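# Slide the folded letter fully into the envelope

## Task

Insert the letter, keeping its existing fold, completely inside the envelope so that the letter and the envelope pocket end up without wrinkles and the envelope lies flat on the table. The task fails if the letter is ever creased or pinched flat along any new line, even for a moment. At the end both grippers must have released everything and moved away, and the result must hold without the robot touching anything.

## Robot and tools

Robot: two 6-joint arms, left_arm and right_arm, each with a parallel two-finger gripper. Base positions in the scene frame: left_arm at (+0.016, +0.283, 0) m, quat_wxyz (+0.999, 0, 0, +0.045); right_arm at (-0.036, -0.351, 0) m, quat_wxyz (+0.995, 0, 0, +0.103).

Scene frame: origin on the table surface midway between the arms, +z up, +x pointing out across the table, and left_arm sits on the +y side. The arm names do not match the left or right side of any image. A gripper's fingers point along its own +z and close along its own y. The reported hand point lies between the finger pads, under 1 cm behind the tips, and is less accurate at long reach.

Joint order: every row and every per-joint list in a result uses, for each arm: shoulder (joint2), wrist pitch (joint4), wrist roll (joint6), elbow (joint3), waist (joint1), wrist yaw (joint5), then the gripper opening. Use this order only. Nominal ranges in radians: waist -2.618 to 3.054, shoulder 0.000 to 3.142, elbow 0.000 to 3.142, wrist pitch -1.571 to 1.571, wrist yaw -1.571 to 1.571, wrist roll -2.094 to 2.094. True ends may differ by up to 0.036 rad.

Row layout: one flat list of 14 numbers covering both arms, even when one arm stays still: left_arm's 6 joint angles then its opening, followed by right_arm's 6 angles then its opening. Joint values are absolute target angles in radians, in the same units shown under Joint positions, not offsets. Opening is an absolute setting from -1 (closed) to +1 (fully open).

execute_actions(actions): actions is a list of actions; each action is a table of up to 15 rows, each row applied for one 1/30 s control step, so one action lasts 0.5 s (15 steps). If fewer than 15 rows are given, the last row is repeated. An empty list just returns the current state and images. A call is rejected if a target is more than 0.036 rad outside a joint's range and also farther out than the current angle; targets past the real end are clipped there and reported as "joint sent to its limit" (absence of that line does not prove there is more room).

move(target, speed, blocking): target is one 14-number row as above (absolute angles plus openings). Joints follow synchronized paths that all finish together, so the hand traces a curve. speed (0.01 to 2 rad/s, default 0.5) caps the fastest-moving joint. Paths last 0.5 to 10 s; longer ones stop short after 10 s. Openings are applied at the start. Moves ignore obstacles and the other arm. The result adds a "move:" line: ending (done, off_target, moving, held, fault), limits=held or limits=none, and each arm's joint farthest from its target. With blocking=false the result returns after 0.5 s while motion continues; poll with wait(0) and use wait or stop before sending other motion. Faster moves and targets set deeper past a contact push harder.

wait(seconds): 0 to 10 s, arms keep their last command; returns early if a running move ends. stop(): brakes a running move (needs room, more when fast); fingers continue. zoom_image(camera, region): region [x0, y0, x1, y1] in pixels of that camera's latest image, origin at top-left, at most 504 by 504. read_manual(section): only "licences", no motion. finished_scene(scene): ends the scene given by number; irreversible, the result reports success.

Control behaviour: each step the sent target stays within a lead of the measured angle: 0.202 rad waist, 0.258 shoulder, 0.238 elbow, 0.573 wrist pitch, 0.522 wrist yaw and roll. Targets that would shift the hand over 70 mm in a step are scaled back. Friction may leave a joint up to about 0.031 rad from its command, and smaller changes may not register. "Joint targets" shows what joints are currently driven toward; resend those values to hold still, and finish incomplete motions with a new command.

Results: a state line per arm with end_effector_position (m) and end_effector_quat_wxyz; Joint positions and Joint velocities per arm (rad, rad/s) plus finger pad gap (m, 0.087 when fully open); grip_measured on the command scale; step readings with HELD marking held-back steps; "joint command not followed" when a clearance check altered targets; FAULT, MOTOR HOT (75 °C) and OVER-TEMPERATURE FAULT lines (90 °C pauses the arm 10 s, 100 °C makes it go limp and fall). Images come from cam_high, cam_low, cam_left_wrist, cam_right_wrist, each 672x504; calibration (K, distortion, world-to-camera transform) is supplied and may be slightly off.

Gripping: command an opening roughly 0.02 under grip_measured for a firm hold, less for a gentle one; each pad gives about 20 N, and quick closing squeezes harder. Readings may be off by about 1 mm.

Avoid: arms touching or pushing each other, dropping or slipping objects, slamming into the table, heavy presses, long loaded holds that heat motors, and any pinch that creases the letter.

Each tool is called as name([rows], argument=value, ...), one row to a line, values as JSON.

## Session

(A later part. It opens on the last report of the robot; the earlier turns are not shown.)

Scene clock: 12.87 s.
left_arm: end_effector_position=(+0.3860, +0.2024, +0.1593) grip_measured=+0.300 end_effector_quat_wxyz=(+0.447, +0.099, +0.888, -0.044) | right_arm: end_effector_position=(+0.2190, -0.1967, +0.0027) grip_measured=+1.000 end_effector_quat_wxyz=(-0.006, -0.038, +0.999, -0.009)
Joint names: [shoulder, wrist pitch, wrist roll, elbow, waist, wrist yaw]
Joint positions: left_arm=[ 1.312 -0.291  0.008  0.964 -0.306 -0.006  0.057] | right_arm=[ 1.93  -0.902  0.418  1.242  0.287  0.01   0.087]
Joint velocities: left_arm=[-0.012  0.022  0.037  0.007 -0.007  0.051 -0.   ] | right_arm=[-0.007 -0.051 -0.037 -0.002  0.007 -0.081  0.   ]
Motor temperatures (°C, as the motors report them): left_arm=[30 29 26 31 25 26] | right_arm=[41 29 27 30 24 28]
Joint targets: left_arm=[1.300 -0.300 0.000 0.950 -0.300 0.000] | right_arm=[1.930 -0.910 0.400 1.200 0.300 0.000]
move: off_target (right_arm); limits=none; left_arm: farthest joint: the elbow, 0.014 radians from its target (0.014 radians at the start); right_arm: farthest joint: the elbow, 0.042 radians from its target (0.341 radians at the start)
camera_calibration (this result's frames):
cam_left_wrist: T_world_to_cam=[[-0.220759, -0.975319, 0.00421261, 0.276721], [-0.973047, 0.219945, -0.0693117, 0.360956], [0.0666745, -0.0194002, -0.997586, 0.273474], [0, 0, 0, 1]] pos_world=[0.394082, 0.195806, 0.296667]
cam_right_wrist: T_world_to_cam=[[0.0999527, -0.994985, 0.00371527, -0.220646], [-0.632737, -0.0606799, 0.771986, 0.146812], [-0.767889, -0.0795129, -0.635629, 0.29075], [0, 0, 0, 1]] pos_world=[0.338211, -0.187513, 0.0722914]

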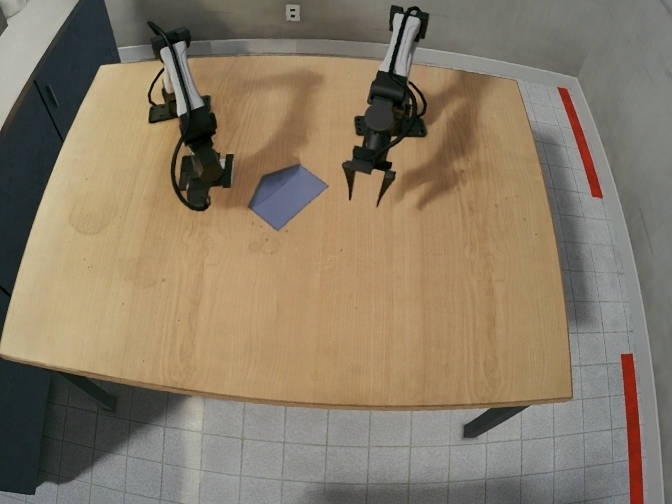

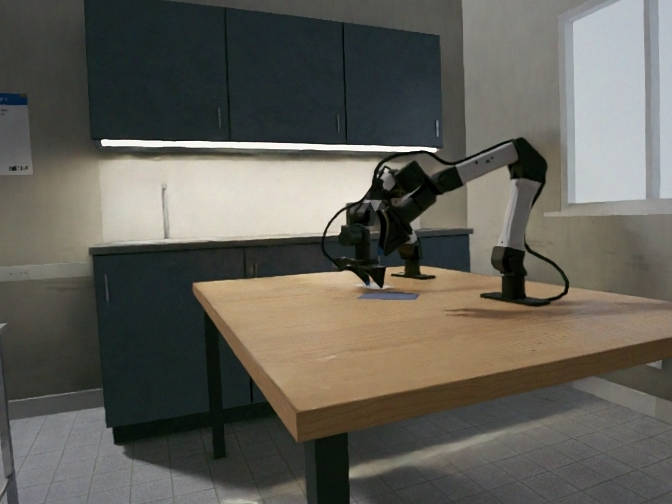

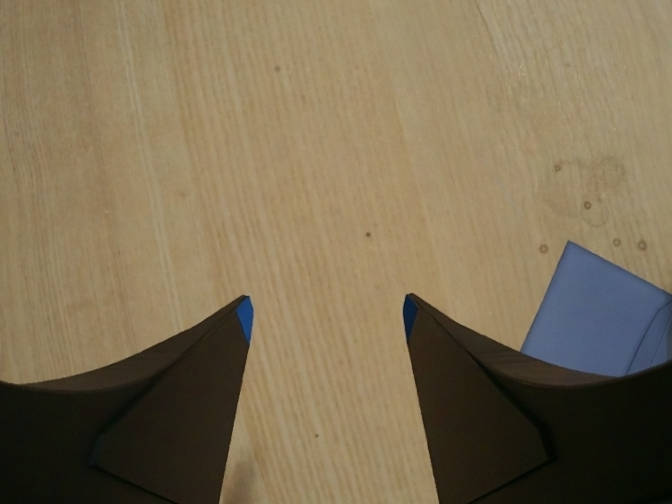

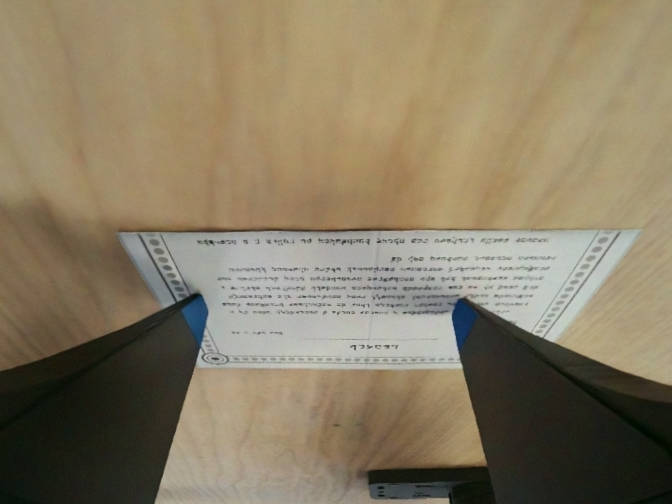

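Offset 1.4cm: overshoot waist by .05 with roll .05, then regrip.

move(target=[1.3,-0.3,0,0.95,-0.3,0,0.3, 1.94,-0.91,0.03,1.22,0.73,0,1], speed=0.3)

move(target=[1.3,-0.3,0,0.95,-0.3,0,0.3, 1.75,-0.8,0.03,1.22,0.73,0,1])

move(target=[1.3,-0.3,0,0.95,-0.3,0,0.3, 1.75,-0.8,-0.01,1.22,0.66,0,1])

Scene clock: 14.87 s.
left_arm: end_effector_position=(+0.3860, +0.2024, +0.1593) grip_measured=+0.300 end_effector_quat_wxyz=(+0.447, +0.099, +0.888, -0.044) | right_arm: end_effector_position=(+0.1406, -0.1178, +0.0032) grip_measured=+1.000 end_effector_quat_wxyz=(-0.008, -0.426, +0.905, -0.012)
Joint names: [shoulder, wrist pitch, wrist roll, elbow, waist, wrist yaw]
Joint positions: left_arm=[ 1.312 -0.291  0.008  0.964 -0.306 -0.006  0.057] | right_arm=[ 1.93  -0.908  0.045  1.242  0.718  0.014  0.087]
Joint velocities: left_arm=[-0.017 -0.007  0.007 -0.002 -0.002  0.022  0.001] | right_arm=[ 0.012 -0.007 -0.095 -0.007 -0.007 -0.051  0.   ]
Motor temperatures (°C, as the motors report them): left_arm=[30 30 26 31 25 26] | right_arm=[41 29 27 30 24 28]
Joint targets: left_arm=[1.300 -0.300 -0.000 0.950 -0.300 -0.000] | right_arm=[1.940 -0.910 0.030 1.220 0.730 -0.000]
move: off_target (right_arm); limits=none; left_arm: farthest joint: the elbow, 0.014 radians from its target (0.014 radians at the start); right_arm: farthest joint: the elbow, 0.022 radians from its target (0.022 radians at the start)
camera_calibration (this result's frames):
cam_left_wrist: T_world_to_cam=[[-0.220759, -0.975319, 0.00421261, 0.276721], [-0.973047, 0.219945, -0.0693117, 0.360956], [0.0666745, -0.0194002, -0.997586, 0.273474], [0, 0, 0, 1]] pos_world=[0.394082, 0.195806, 0.296667]
cam_right_wrist: T_world_to_cam=[[0.785735, -0.618561, 0.00141399, -0.186432], [-0.388531, -0.491755, 0.779243, 0.016459], [-0.481314, -0.612829, -0.62672, 0.134017], [0, 0, 0, 1]] pos_world=[0.217386, -0.0250964, 0.0714293]

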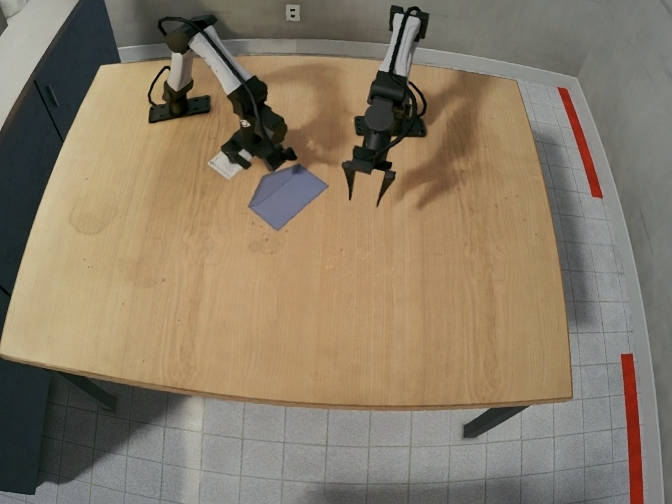

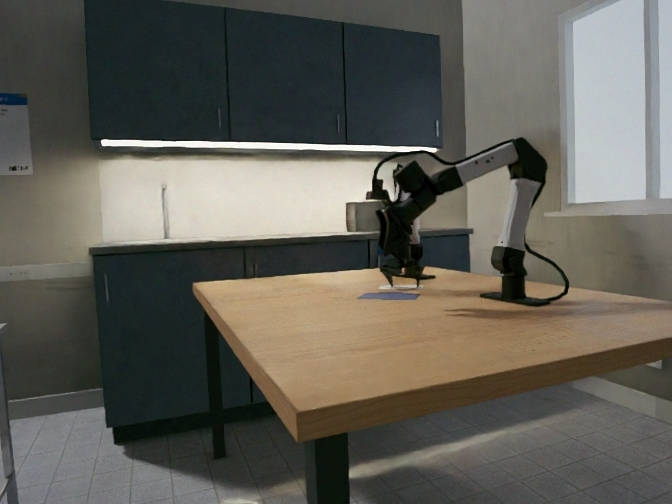

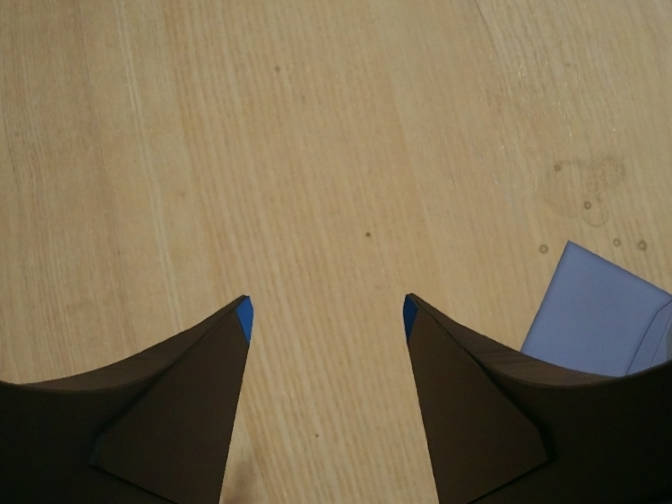

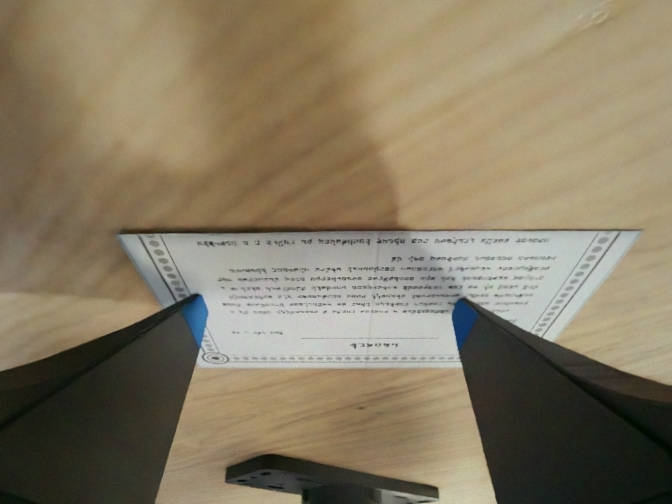

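Scene clock: 15.83 s.
left_arm: end_effector_position=(+0.3860, +0.2024, +0.1593) grip_measured=+0.300 end_effector_quat_wxyz=(+0.447, +0.099, +0.888, -0.044) | right_arm: end_effector_position=(+0.1641, -0.0870, +0.0503) grip_measured=+1.000 end_effector_quat_wxyz=(+0.108, -0.425, +0.898, +0.049)
Joint names: [shoulder, wrist pitch, wrist roll, elbow, waist, wrist yaw]
Joint positions: left_arm=[ 1.312 -0.291  0.008  0.964 -0.306 -0.006  0.057] | right_arm=[ 1.764 -0.812  0.039  1.242  0.718  0.013  0.087]
Joint velocities: left_arm=[ 0.017 -0.037 -0.037  0.002 -0.007 -0.037  0.   ] | right_arm=[-0.002 -0.051 -0.051  0.007 -0.012  0.037  0.   ]
Motor temperatures (°C, as the motors report them): left_arm=[31 30 26 31 25 26] | right_arm=[41 29 27 30 24 28]
Joint targets: left_arm=[1.300 -0.300 -0.000 0.950 -0.300 -0.000] | right_arm=[1.750 -0.800 0.030 1.220 0.730 -0.000]
move: off_target (right_arm); limits=none; left_arm: farthest joint: the elbow, 0.014 radians from its target (0.014 radians at the start); right_arm: farthest joint: the elbow, 0.022 radians from its target (0.022 radians at the start)
camera_calibration (this result's frames):
cam_left_wrist: T_world_to_cam=[[-0.220759, -0.975319, 0.00421261, 0.276721], [-0.973047, 0.219945, -0.0693117, 0.360956], [0.0666745, -0.0194002, -0.997586, 0.273474], [0, 0, 0, 1]] pos_world=[0.394082, 0.195806, 0.296667]
cam_right_wrist: T_world_to_cam=[[0.789875, -0.613262, -0.00278617, -0.185916], [-0.493551, -0.638373, 0.590667, 0.0179555], [-0.364012, -0.465178, -0.80691, 0.196319], [0, 0, 0, 1]] pos_world=[0.227175, -0.0112293, 0.147288]

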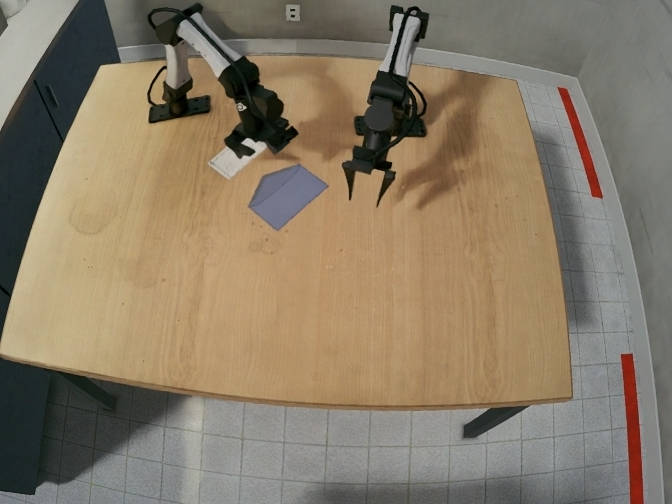

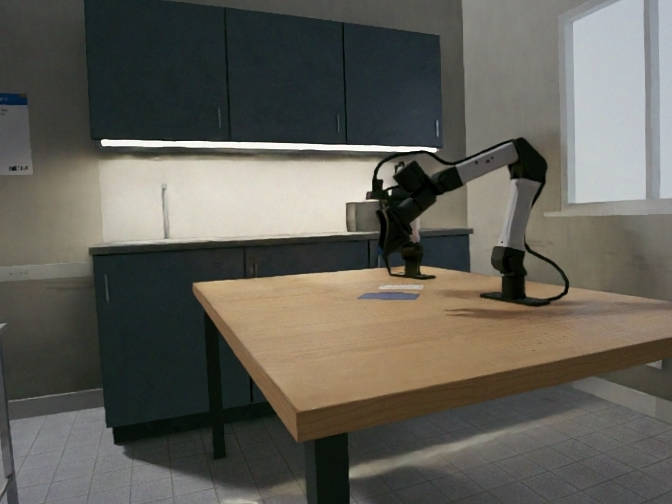

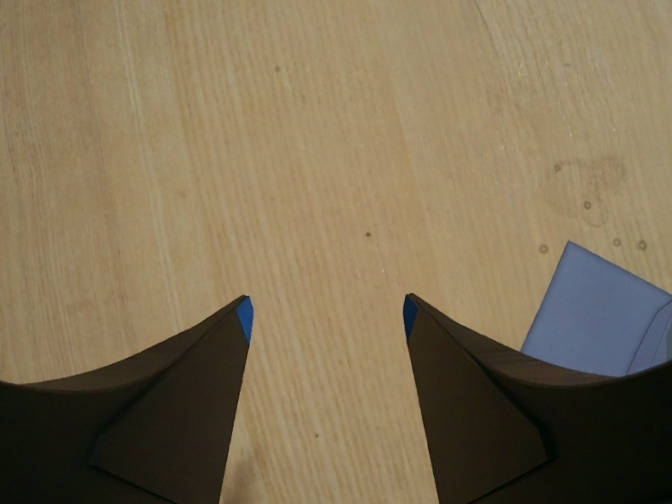

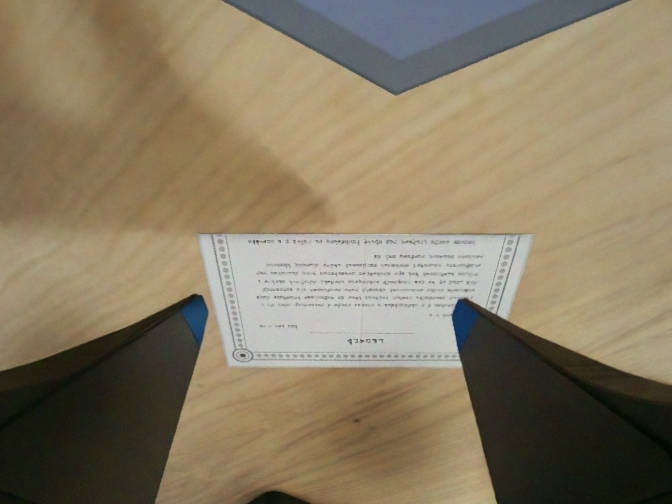

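Scene clock: 16.77 s.
left_arm: end_effector_position=(+0.3860, +0.2024, +0.1593) grip_measured=+0.300 end_effector_quat_wxyz=(+0.447, +0.099, +0.888, -0.044) | right_arm: end_effector_position=(+0.1784, -0.0984, +0.0503) grip_measured=+1.000 end_effector_quat_wxyz=(+0.110, -0.420, +0.900, +0.044)
Joint names: [shoulder, wrist pitch, wrist roll, elbow, waist, wrist yaw]
Joint positions: left_arm=[ 1.312 -0.291  0.008  0.964 -0.306 -0.006  0.057] | right_arm=[ 1.764 -0.812 -0.     1.242  0.668  0.013  0.087]
Joint velocities: left_arm=[ 0.007 -0.037  0.007  0.012  0.002 -0.066  0.   ] | right_arm=[-0.017 -0.037 -0.007 -0.007 -0.007 -0.007  0.   ]
Motor temperatures (°C, as the motors report them): left_arm=[31 30 26 31 25 26] | right_arm=[41 29 27 30 24 28]
Joint targets: left_arm=[1.300 -0.300 0.000 0.950 -0.300 0.000] | right_arm=[1.750 -0.800 -0.010 1.220 0.660 0.000]
move: off_target (right_arm); limits=none; left_arm: farthest joint: the elbow, 0.014 radians from its target (0.014 radians at the start); right_arm: farthest joint: the elbow, 0.022 radians from its target (0.022 radians at the start)
camera_calibration (this result's frames):
cam_left_wrist: T_world_to_cam=[[-0.220759, -0.975319, 0.00421261, 0.276721], [-0.973047, 0.219945, -0.0693117, 0.360956], [0.0666745, -0.0194002, -0.997586, 0.273474], [0, 0, 0, 1]] pos_world=[0.394082, 0.195806, 0.296667]
cam_right_wrist: T_world_to_cam=[[0.782343, -0.622814, 0.00644015, -0.204278], [-0.505476, -0.62884, 0.590808, 0.0207908], [-0.363914, -0.46547, -0.806786, 0.196192], [0, 0, 0, 1]] pos_world=[0.241722, -0.0228318, 0.147317]

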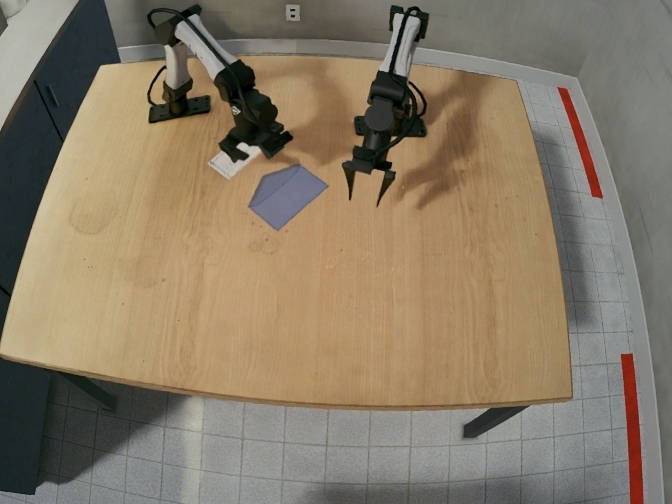

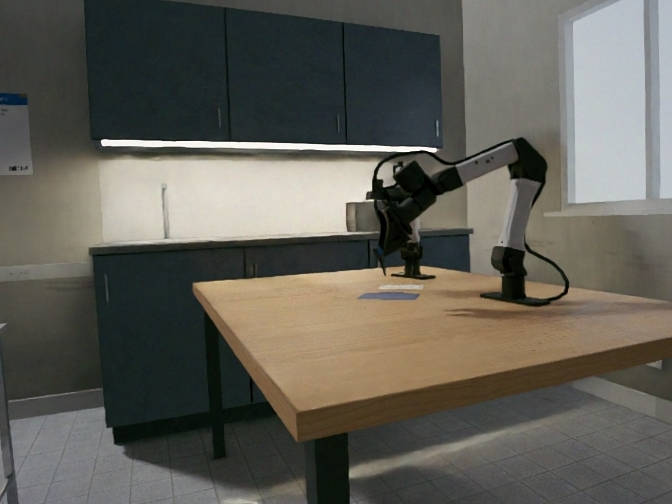

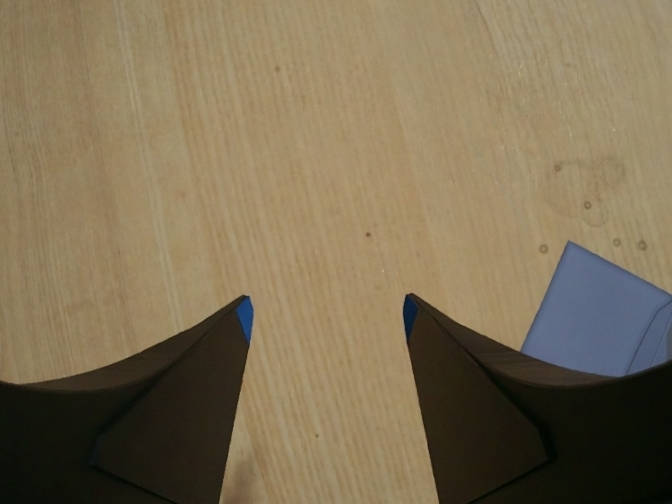

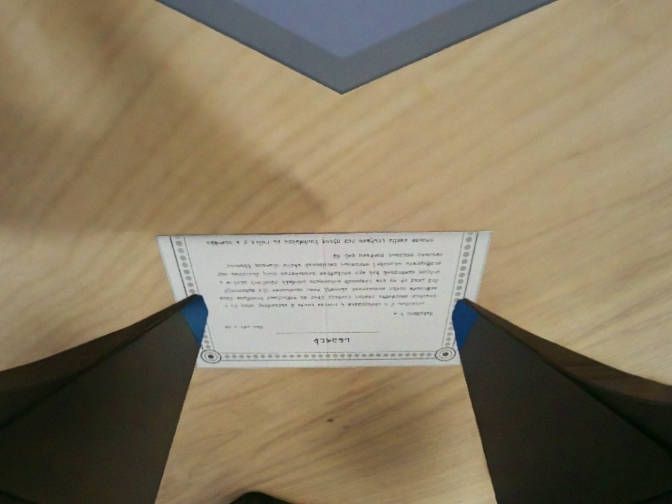

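move(target=[1.3,-0.3,0,0.95,-0.3,0,-1, 1.95,-0.915,-0.01,1.22,0.66,0,1], speed=0.3)

move(target=[1.3,-0.3,0,0.95,-0.3,0,-1, 2.1,-0.99,0.04,1.46,0.645,0,0.75], speed=0.15)

move(target=[1.3,-0.3,0,0.95,-0.3,0,-1, 2.22,-1.06,0.04,1.66,0.645,0,0.75], speed=0.12)

Scene clock: 17.90 s.
left_arm: end_effector_position=(+0.3860, +0.2024, +0.1593) grip_measured=-1.000 end_effector_quat_wxyz=(+0.447, +0.099, +0.888, -0.044) | right_arm: end_effector_position=(+0.1556, -0.1256, +0.0032) grip_measured=+1.000 end_effector_quat_wxyz=(-0.002, -0.424, +0.906, -0.008)
Joint names: [shoulder, wrist pitch, wrist roll, elbow, waist, wrist yaw]
Joint positions: left_arm=[ 1.312 -0.291  0.008  0.964 -0.306 -0.006  0.   ] | right_arm=[ 1.928 -0.896 -0.001  1.242  0.668  0.012  0.087]
Joint velocities: left_arm=[-0.012 -0.051  0.037  0.017  0.002  0.037  0.   ] | right_arm=[ 0.017 -0.022  0.007 -0.012  0.007  0.022  0.   ]
Motor temperatures (°C, as the motors report them): left_arm=[31 30 26 31 25 26] | right_arm=[41 29 27 30 24 28]
Joint targets: left_arm=[1.300 -0.300 0.000 0.950 -0.300 -0.000] | right_arm=[1.950 -0.915 -0.010 1.220 0.660 -0.000]
move: off_target (right_arm); limits=none; left_arm: farthest joint: the elbow, 0.014 radians from its target (0.014 radians at the start); right_arm: farthest joint: the shoulder, 0.022 radians from its target (0.186 radians at the start)
camera_calibration (this result's frames):
cam_left_wrist: T_world_to_cam=[[-0.220759, -0.975319, 0.00421261, 0.276721], [-0.973047, 0.219945, -0.0693117, 0.360956], [0.0666745, -0.0194002, -0.997586, 0.273474], [0, 0, 0, 1]] pos_world=[0.394082, 0.195806, 0.296667]
cam_right_wrist: T_world_to_cam=[[0.783111, -0.621882, -0.000504268, -0.202972], [-0.396138, -0.499466, 0.77046, 0.0187212], [-0.479387, -0.603156, -0.637488, 0.137388], [0, 0, 0, 1]] pos_world=[0.232228, -0.0340078, 0.0730567]

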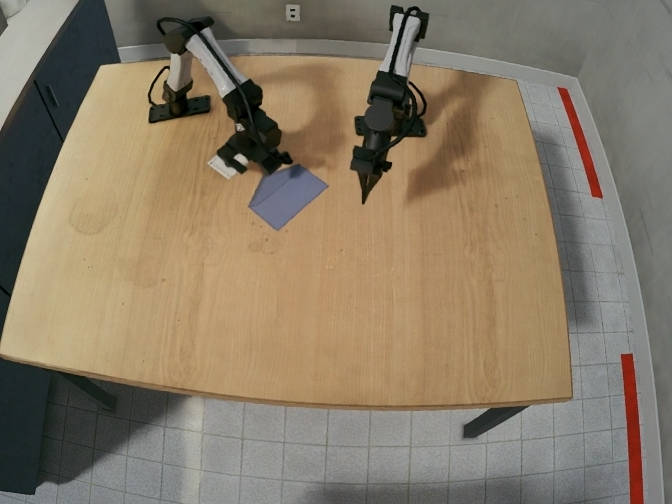

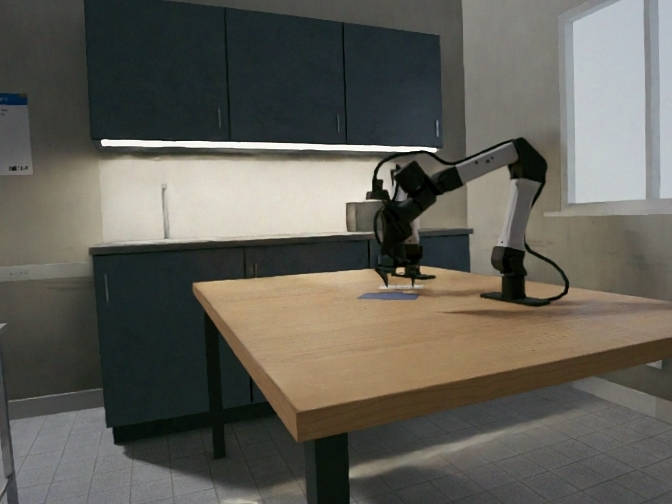

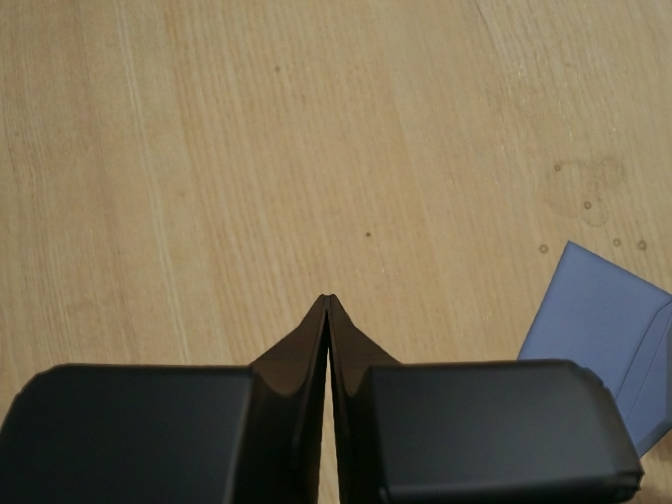

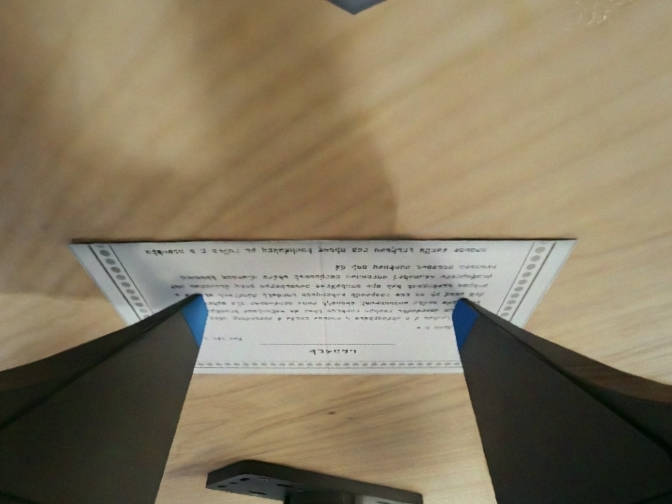

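Scene clock: 19.67 s.
left_arm: end_effector_position=(+0.3860, +0.2024, +0.1593) grip_measured=-1.000 end_effector_quat_wxyz=(+0.447, +0.099, +0.888, -0.044) | right_arm: end_effector_position=(+0.1721, -0.1090, +0.0034) grip_measured=+0.750 end_effector_quat_wxyz=(-0.033, -0.403, +0.914, -0.021)
Joint names: [shoulder, wrist pitch, wrist roll, elbow, waist, wrist yaw]
Joint positions: left_arm=[ 1.312 -0.291  0.008  0.964 -0.306 -0.006  0.   ] | right_arm=[ 2.071 -1.017  0.031  1.44   0.656  0.01   0.077]
Joint velocities: left_arm=[-0.007 -0.051 -0.007  0.002 -0.017  0.022  0.   ] | right_arm=[-0.012 -0.007  0.007 -0.007  0.002  0.022  0.001]
Motor temperatures (°C, as the motors report them): left_arm=[31 30 26 31 25 26] | right_arm=[41 29 27 30 24 28]
Joint targets: left_arm=[1.300 -0.300 -0.000 0.950 -0.300 0.000] | right_arm=[2.100 -0.990 0.040 1.460 0.645 0.000]
move: off_target (right_arm); limits=none; left_arm: farthest joint: the elbow, 0.014 radians from its target (0.014 radians at the start); right_arm: farthest joint: the shoulder, 0.029 radians from its target (0.172 radians at the start)
camera_calibration (this result's frames):
cam_left_wrist: T_world_to_cam=[[-0.220759, -0.975319, 0.00421261, 0.276721], [-0.973047, 0.219945, -0.0693117, 0.360956], [0.0666745, -0.0194002, -0.997586, 0.273474], [0, 0, 0, 1]] pos_world=[0.394082, 0.195806, 0.296667]
cam_right_wrist: T_world_to_cam=[[0.754971, -0.655755, -0.0020187, -0.204448], [-0.381963, -0.442252, 0.811491, 0.0370269], [-0.533032, -0.611881, -0.584362, 0.163581], [0, 0, 0, 1]] pos_world=[0.255689, -0.0176004, 0.0651308]

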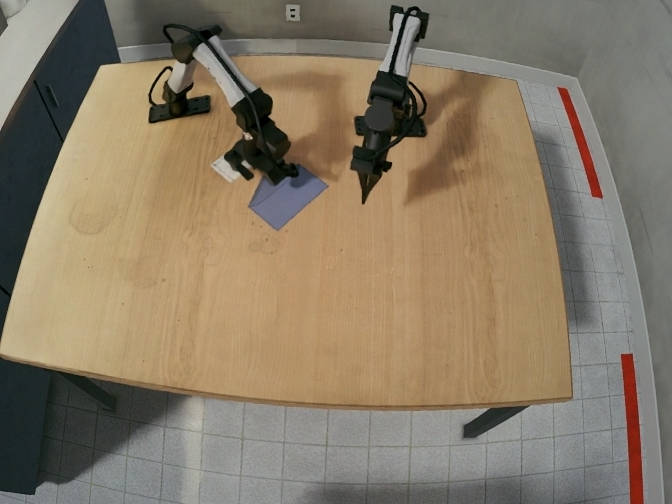

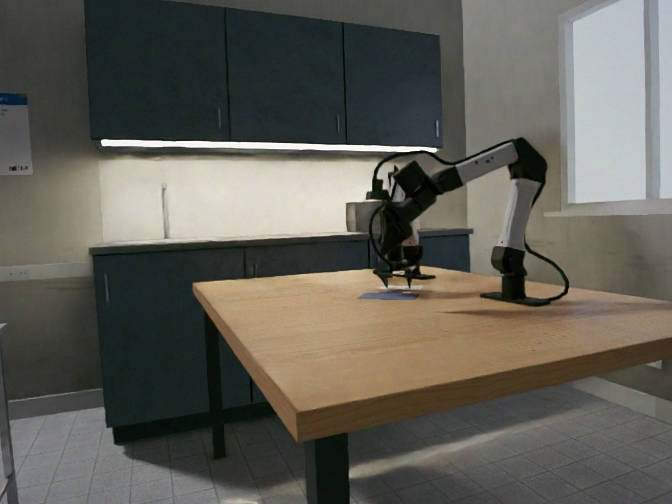

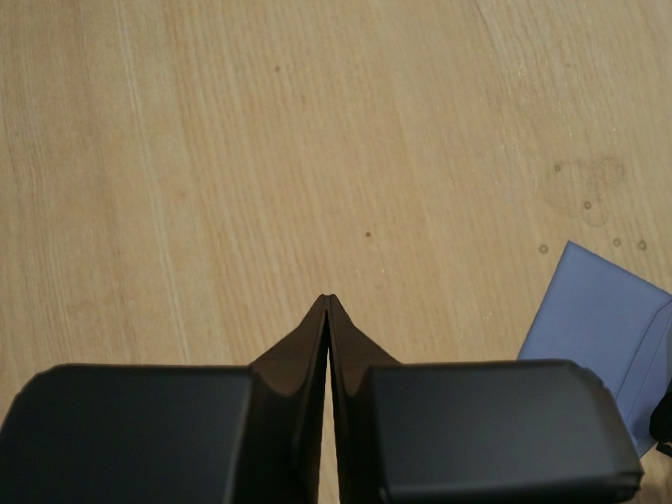

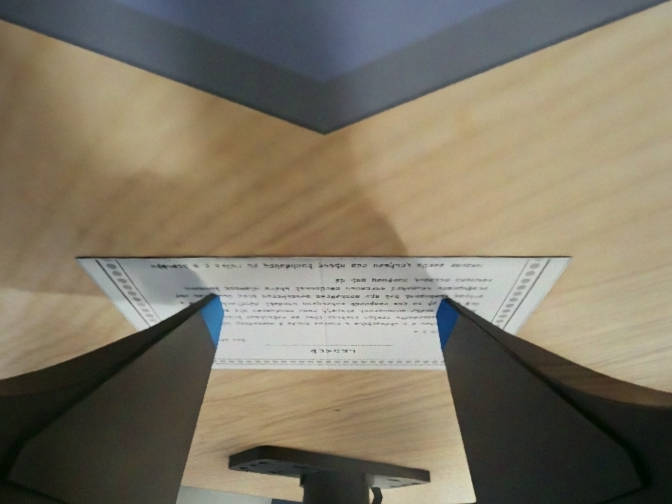

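Scene clock: 21.80 s.
left_arm: end_effector_position=(+0.3860, +0.2024, +0.1593) grip_measured=-1.000 end_effector_quat_wxyz=(+0.447, +0.099, +0.888, -0.044) | right_arm: end_effector_position=(+0.1971, -0.0797, +0.0034) grip_measured=+0.750 end_effector_quat_wxyz=(-0.025, -0.403, +0.915, -0.018)
Joint names: [shoulder, wrist pitch, wrist roll, elbow, waist, wrist yaw]
Joint positions: left_arm=[ 1.312 -0.291  0.008  0.964 -0.306 -0.006  0.   ] | right_arm=[ 2.194 -1.076  0.032  1.64   0.656  0.01   0.077]
Joint velocities: left_arm=[-0.002 -0.022 -0.051 -0.007  0.007 -0.037  0.   ] | right_arm=[ 0.007 -0.081 -0.007  0.002 -0.017 -0.007 -0.001]
Motor temperatures (°C, as the motors report them): left_arm=[31 31 26 31 25 26] | right_arm=[42 29 27 31 24 28]
Joint targets: left_arm=[1.300 -0.300 0.000 0.950 -0.300 0.000] | right_arm=[2.220 -1.060 0.040 1.660 0.645 -0.000]
move: off_target (right_arm); limits=none; left_arm: farthest joint: the elbow, 0.014 radians from its target (0.014 radians at the start); right_arm: farthest joint: the shoulder, 0.026 radians from its target (0.149 radians at the start)
camera_calibration (this result's frames):
cam_left_wrist: T_world_to_cam=[[-0.220759, -0.975319, 0.00421261, 0.276721], [-0.973047, 0.219945, -0.0693117, 0.360956], [0.0666745, -0.0194002, -0.997586, 0.273474], [0, 0, 0, 1]] pos_world=[0.394082, 0.195806, 0.296667]
cam_right_wrist: T_world_to_cam=[[0.754246, -0.656589, -0.00206822, -0.20407], [-0.391934, -0.452751, 0.800877, 0.0606928], [-0.526783, -0.603247, -0.598826, 0.194283], [0, 0, 0, 1]] pos_world=[0.280052, 0.0106891, 0.067312]

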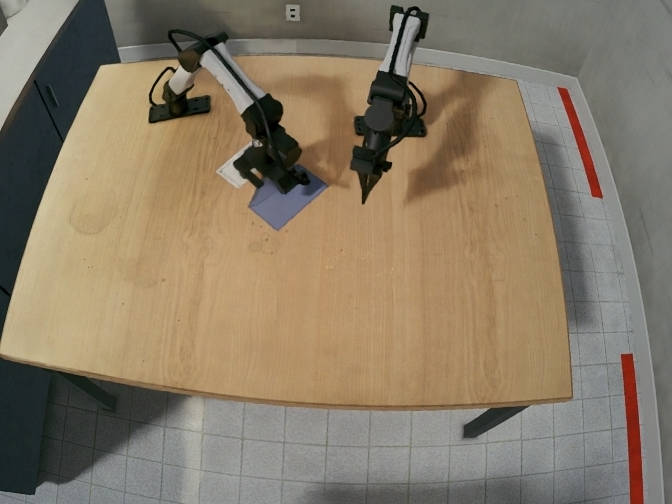

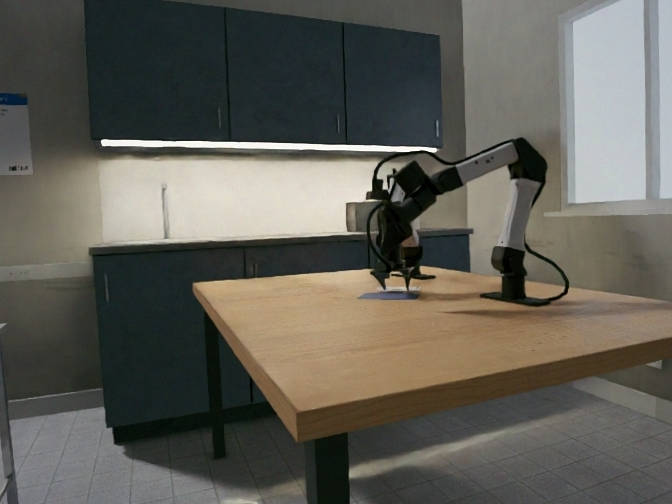

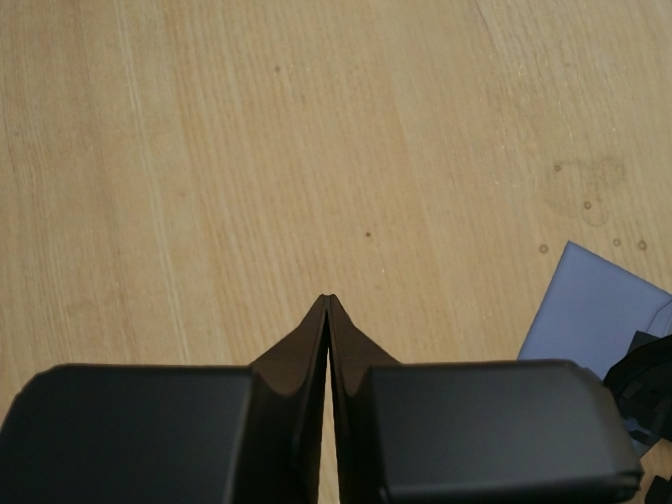

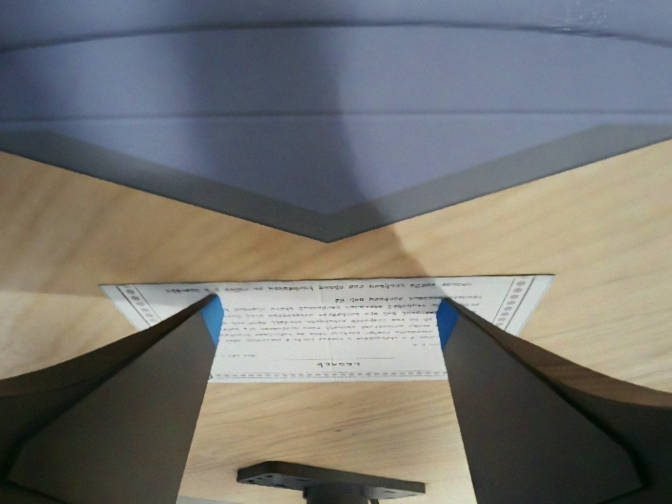

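Slipped, no arch. Regrip further back, harder.

execute_actions([
  [[1.3,-0.3,0,0.95,-0.3,0,-1, 2.12,-1.06,0.04,1.64,0.645,0,1]],
  [[1.3,-0.3,0,0.95,-0.3,0,-1, 2.05,-1.0,0.0,1.47,0.645,0,1]],
  [[1.3,-0.3,0,0.95,-0.3,0,-1, 2.10,-1.0,0.0,1.47,0.645,0,1]],
  [[1.3,-0.3,0,0.95,-0.3,0,-1, 2.15,-1.0,0.0,1.47,0.645,0,1]],
  [[1.3,-0.3,0,0.95,-0.3,0,-1, 2.15,-1.0,0.045,1.47,0.645,0,0.9]],
  [[1.3,-0.3,0,0.95,-0.3,0,-1, 2.15,-1.0,0.045,1.47,0.645,0,0.82]],
  [[1.3,-0.3,0,0.95,-0.3,0,-1, 2.15,-1.0,0.045,1.47,0.645,0,0.75]],
])

Scene clock: 25.47 s.
left_arm: end_effector_position=(+0.3860, +0.2024, +0.1593) grip_measured=-1.000 end_effector_quat_wxyz=(+0.447, +0.099, +0.888, -0.044) | right_arm: end_effector_position=(+0.1815, -0.0989, +0.0027) grip_measured=+0.751 end_effector_quat_wxyz=(-0.023, -0.403, +0.915, -0.017)
Joint names: [shoulder, wrist pitch, wrist roll, elbow, waist, wrist yaw]
Joint positions: left_arm=[ 1.312 -0.291  0.008  0.964 -0.306 -0.006  0.   ] | right_arm=[ 2.1   -1.013  0.032  1.487  0.654  0.011  0.077]
Joint velocities: left_arm=[-0.007 -0.007  0.051 -0.022  0.007 -0.037  0.   ] | right_arm=[-0.002  0.037 -0.007 -0.002 -0.012  0.022  0.001]
Motor temperatures (°C, as the motors report them): left_arm=[31 31 26 32 25 26] | right_arm=[42 29 27 31 24 28]
Joint targets: left_arm=[1.300 -0.300 -0.000 0.950 -0.300 0.000] | right_arm=[2.150 -1.000 0.045 1.470 0.645 0.000]
Step readings (joint positions; steps 1 to 15: 1st action; 16 to 30: 2nd action; 31 to 45: 3rd action; 46 to 60: 4th action; 61 to 75: 5th action; 76 to 90: 6th action; 91 to 105: 7th action):
0: left_arm=[1.312 -0.291 0.008 0.964 -0.306 -0.006] | right_arm=[2.194 -1.077 0.032 1.640 0.656 0.010]
1: left_arm=[1.312 -0.291 0.008 0.964 -0.306 -0.006] | right_arm=[2.189 -1.076 0.033 1.640 0.656 0.010]
2: left_arm=[1.312 -0.291 0.008 0.964 -0.306 -0.006] | right_arm=[2.182 -1.076 0.033 1.640 0.656 0.010]
4: left_arm=[1.312 -0.291 0.008 0.964 -0.306 -0.006] | right_arm=[2.161 -1.074 0.033 1.640 0.656 0.010]
8: left_arm=[1.312 -0.291 0.008 0.964 -0.306 -0.006] | right_arm=[2.134 -1.070 0.033 1.640 0.656 0.010]
15: left_arm=[1.312 -0.291 0.008 0.964 -0.306 -0.006] | right_arm=[2.134 -1.069 0.033 1.640 0.656 0.010]
16: left_arm=[1.312 -0.291 0.008 0.964 -0.306 -0.006] | right_arm=[2.122 -1.043 0.029 1.612 0.656 0.010]
17: left_arm=[1.312 -0.291 0.008 0.964 -0.306 -0.006] | right_arm=[2.099 -1.024 0.025 1.565 0.656 0.010]
19: left_arm=[1.312 -0.291 0.008 0.964 -0.306 -0.006] | right_arm=[2.075 -1.027 0.019 1.504 0.656 0.010]
23: left_arm=[1.312 -0.291 0.008 0.964 -0.306 -0.006] | right_arm=[2.074 -1.026 0.013 1.482 0.656 0.010]
30: left_arm=[1.312 -0.291 0.008 0.964 -0.306 -0.006] | right_arm=[2.074 -1.013 0.010 1.482 0.656 0.010]
31: left_arm=[1.312 -0.291 0.008 0.964 -0.306 -0.006] | right_arm=[2.074 -1.013 0.010 1.482 0.656 0.010]
32: left_arm=[1.312 -0.291 0.008 0.964 -0.306 -0.006] | right_arm=[2.074 -1.012 0.010 1.482 0.656 0.010]
34: left_arm=[1.312 -0.291 0.008 0.964 -0.306 -0.006] | right_arm=[2.074 -1.012 0.009 1.482 0.656 0.010]
38: left_arm=[1.312 -0.291 0.008 0.964 -0.306 -0.006] | right_arm=[2.074 -1.011 0.009 1.482 0.656 0.010]
45: left_arm=[1.312 -0.291 0.008 0.964 -0.306 -0.006] | right_arm=[2.074 -1.011 0.009 1.482 0.656 0.010]
46: left_arm=[1.312 -0.291 0.008 0.964 -0.306 -0.006] | right_arm=[2.079 -1.010 0.009 1.482 0.656 0.010]
47: left_arm=[1.312 -0.291 0.008 0.964 -0.306 -0.006] | right_arm=[2.088 -1.007 0.009 1.482 0.656 0.010]
49: left_arm=[1.312 -0.291 0.008 0.964 -0.306 -0.006] | right_arm=[2.100 -1.010 0.009 1.487 0.656 0.010]
53: left_arm=[1.312 -0.291 0.008 0.964 -0.306 -0.006] | right_arm=[2.100 -1.010 0.009 1.487 0.656 0.010]
60: left_arm=[1.312 -0.291 0.008 0.964 -0.306 -0.006] | right_arm=[2.100 -1.010 0.009 1.487 0.656 0.010]
61: left_arm=[1.312 -0.291 0.008 0.964 -0.306 -0.006] | right_arm=[2.100 -1.010 0.011 1.487 0.656 0.011]
62: left_arm=[1.312 -0.291 0.008 0.964 -0.306 -0.006] | right_arm=[2.100 -1.011 0.015 1.487 0.655 0.011]
64: left_arm=[1.312 -0.291 0.008 0.964 -0.306 -0.006] | right_arm=[2.100 -1.011 0.018 1.487 0.654 0.011]
68: left_arm=[1.312 -0.291 0.008 0.964 -0.306 -0.006] | right_arm=[2.100 -1.011 0.021 1.487 0.654 0.011]
75: left_arm=[1.312 -0.291 0.008 0.964 -0.306 -0.006] | right_arm=[2.100 -1.011 0.021 1.487 0.654 0.011]
76: left_arm=[1.312 -0.291 0.008 0.964 -0.306 -0.006] | right_arm=[2.100 -1.012 0.023 1.487 0.654 0.011]
77: left_arm=[1.312 -0.291 0.008 0.964 -0.306 -0.006] | right_arm=[2.100 -1.012 0.024 1.487 0.654 0.011]
79: left_arm=[1.312 -0.291 0.008 0.964 -0.306 -0.006] | right_arm=[2.100 -1.012 0.027 1.487 0.654 0.011]
83: left_arm=[1.312 -0.291 0.008 0.964 -0.306 -0.006] | right_arm=[2.100 -1.013 0.028 1.487 0.654 0.011]
90: left_arm=[1.312 -0.291 0.008 0.964 -0.306 -0.006] | right_arm=[2.100 -1.013 0.028 1.487 0.654 0.011]
91: left_arm=[1.312 -0.291 0.008 0.964 -0.306 -0.006] | right_arm=[2.100 -1.013 0.029 1.487 0.654 0.011]
92: left_arm=[1.312 -0.291 0.008 0.964 -0.306 -0.006] | right_arm=[2.100 -1.013 0.030 1.487 0.654 0.011]
94: left_arm=[1.312 -0.291 0.008 0.964 -0.306 -0.006] | right_arm=[2.100 -1.013 0.031 1.487 0.654 0.011]
98: left_arm=[1.312 -0.291 0.008 0.964 -0.306 -0.006] | right_arm=[2.100 -1.013 0.032 1.487 0.654 0.011]
105: Joint positions above
camera_calibration (this result's frames):
cam_left_wrist: T_world_to_cam=[[-0.220759, -0.975319, 0.00421261, 0.276721], [-0.973047, 0.219945, -0.0693117, 0.360956], [0.0666745, -0.0194002, -0.997586, 0.273474], [0, 0, 0, 1]] pos_world=[0.394082, 0.195806, 0.296667]
cam_right_wrist: T_world_to_cam=[[0.753764, -0.657143, -0.00176206, -0.204837], [-0.394657, -0.454825, 0.798361, 0.0467389], [-0.525438, -0.60108, -0.602177, 0.174052], [0, 0, 0, 1]] pos_world=[0.264298, -0.00872979, 0.0671345]

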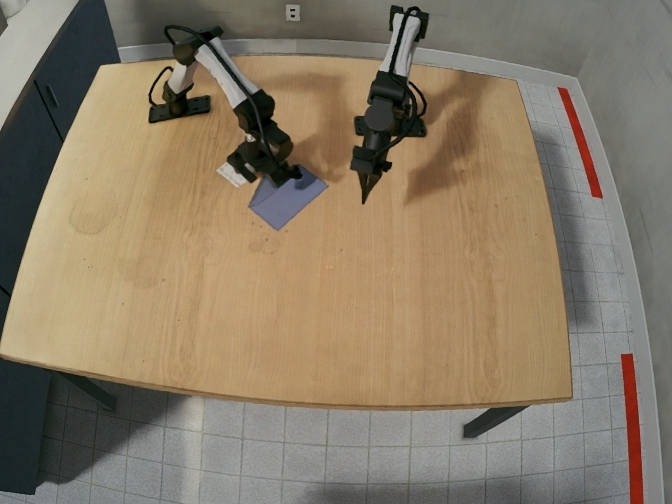

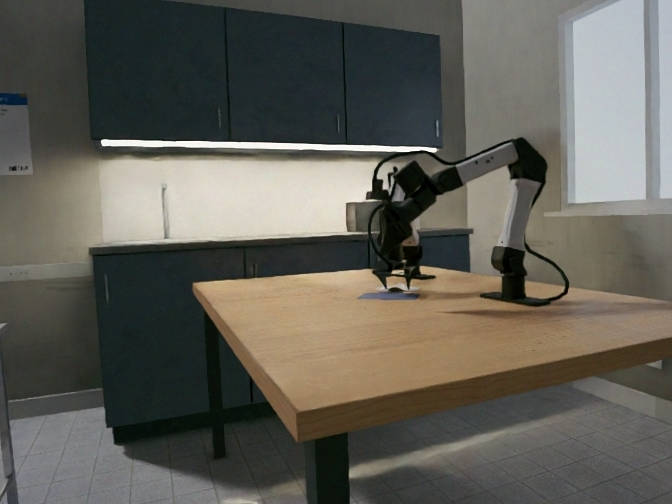

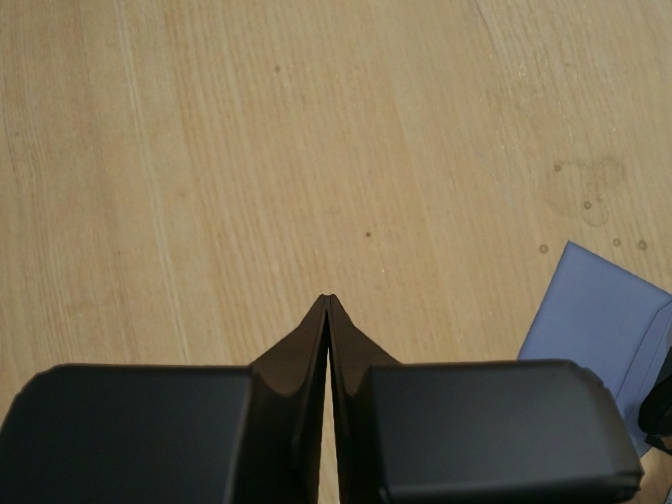

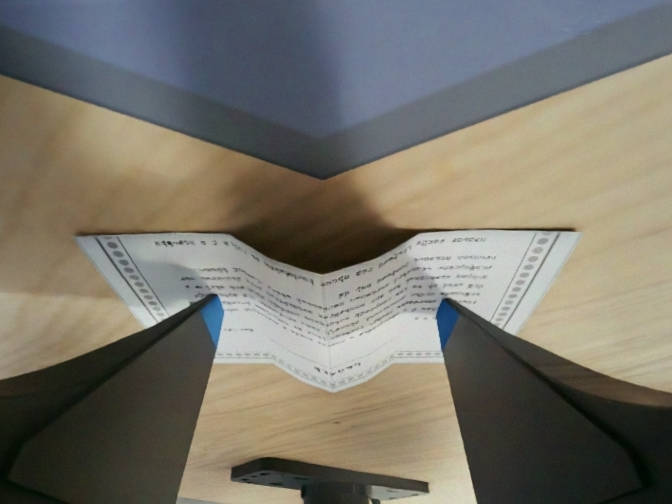

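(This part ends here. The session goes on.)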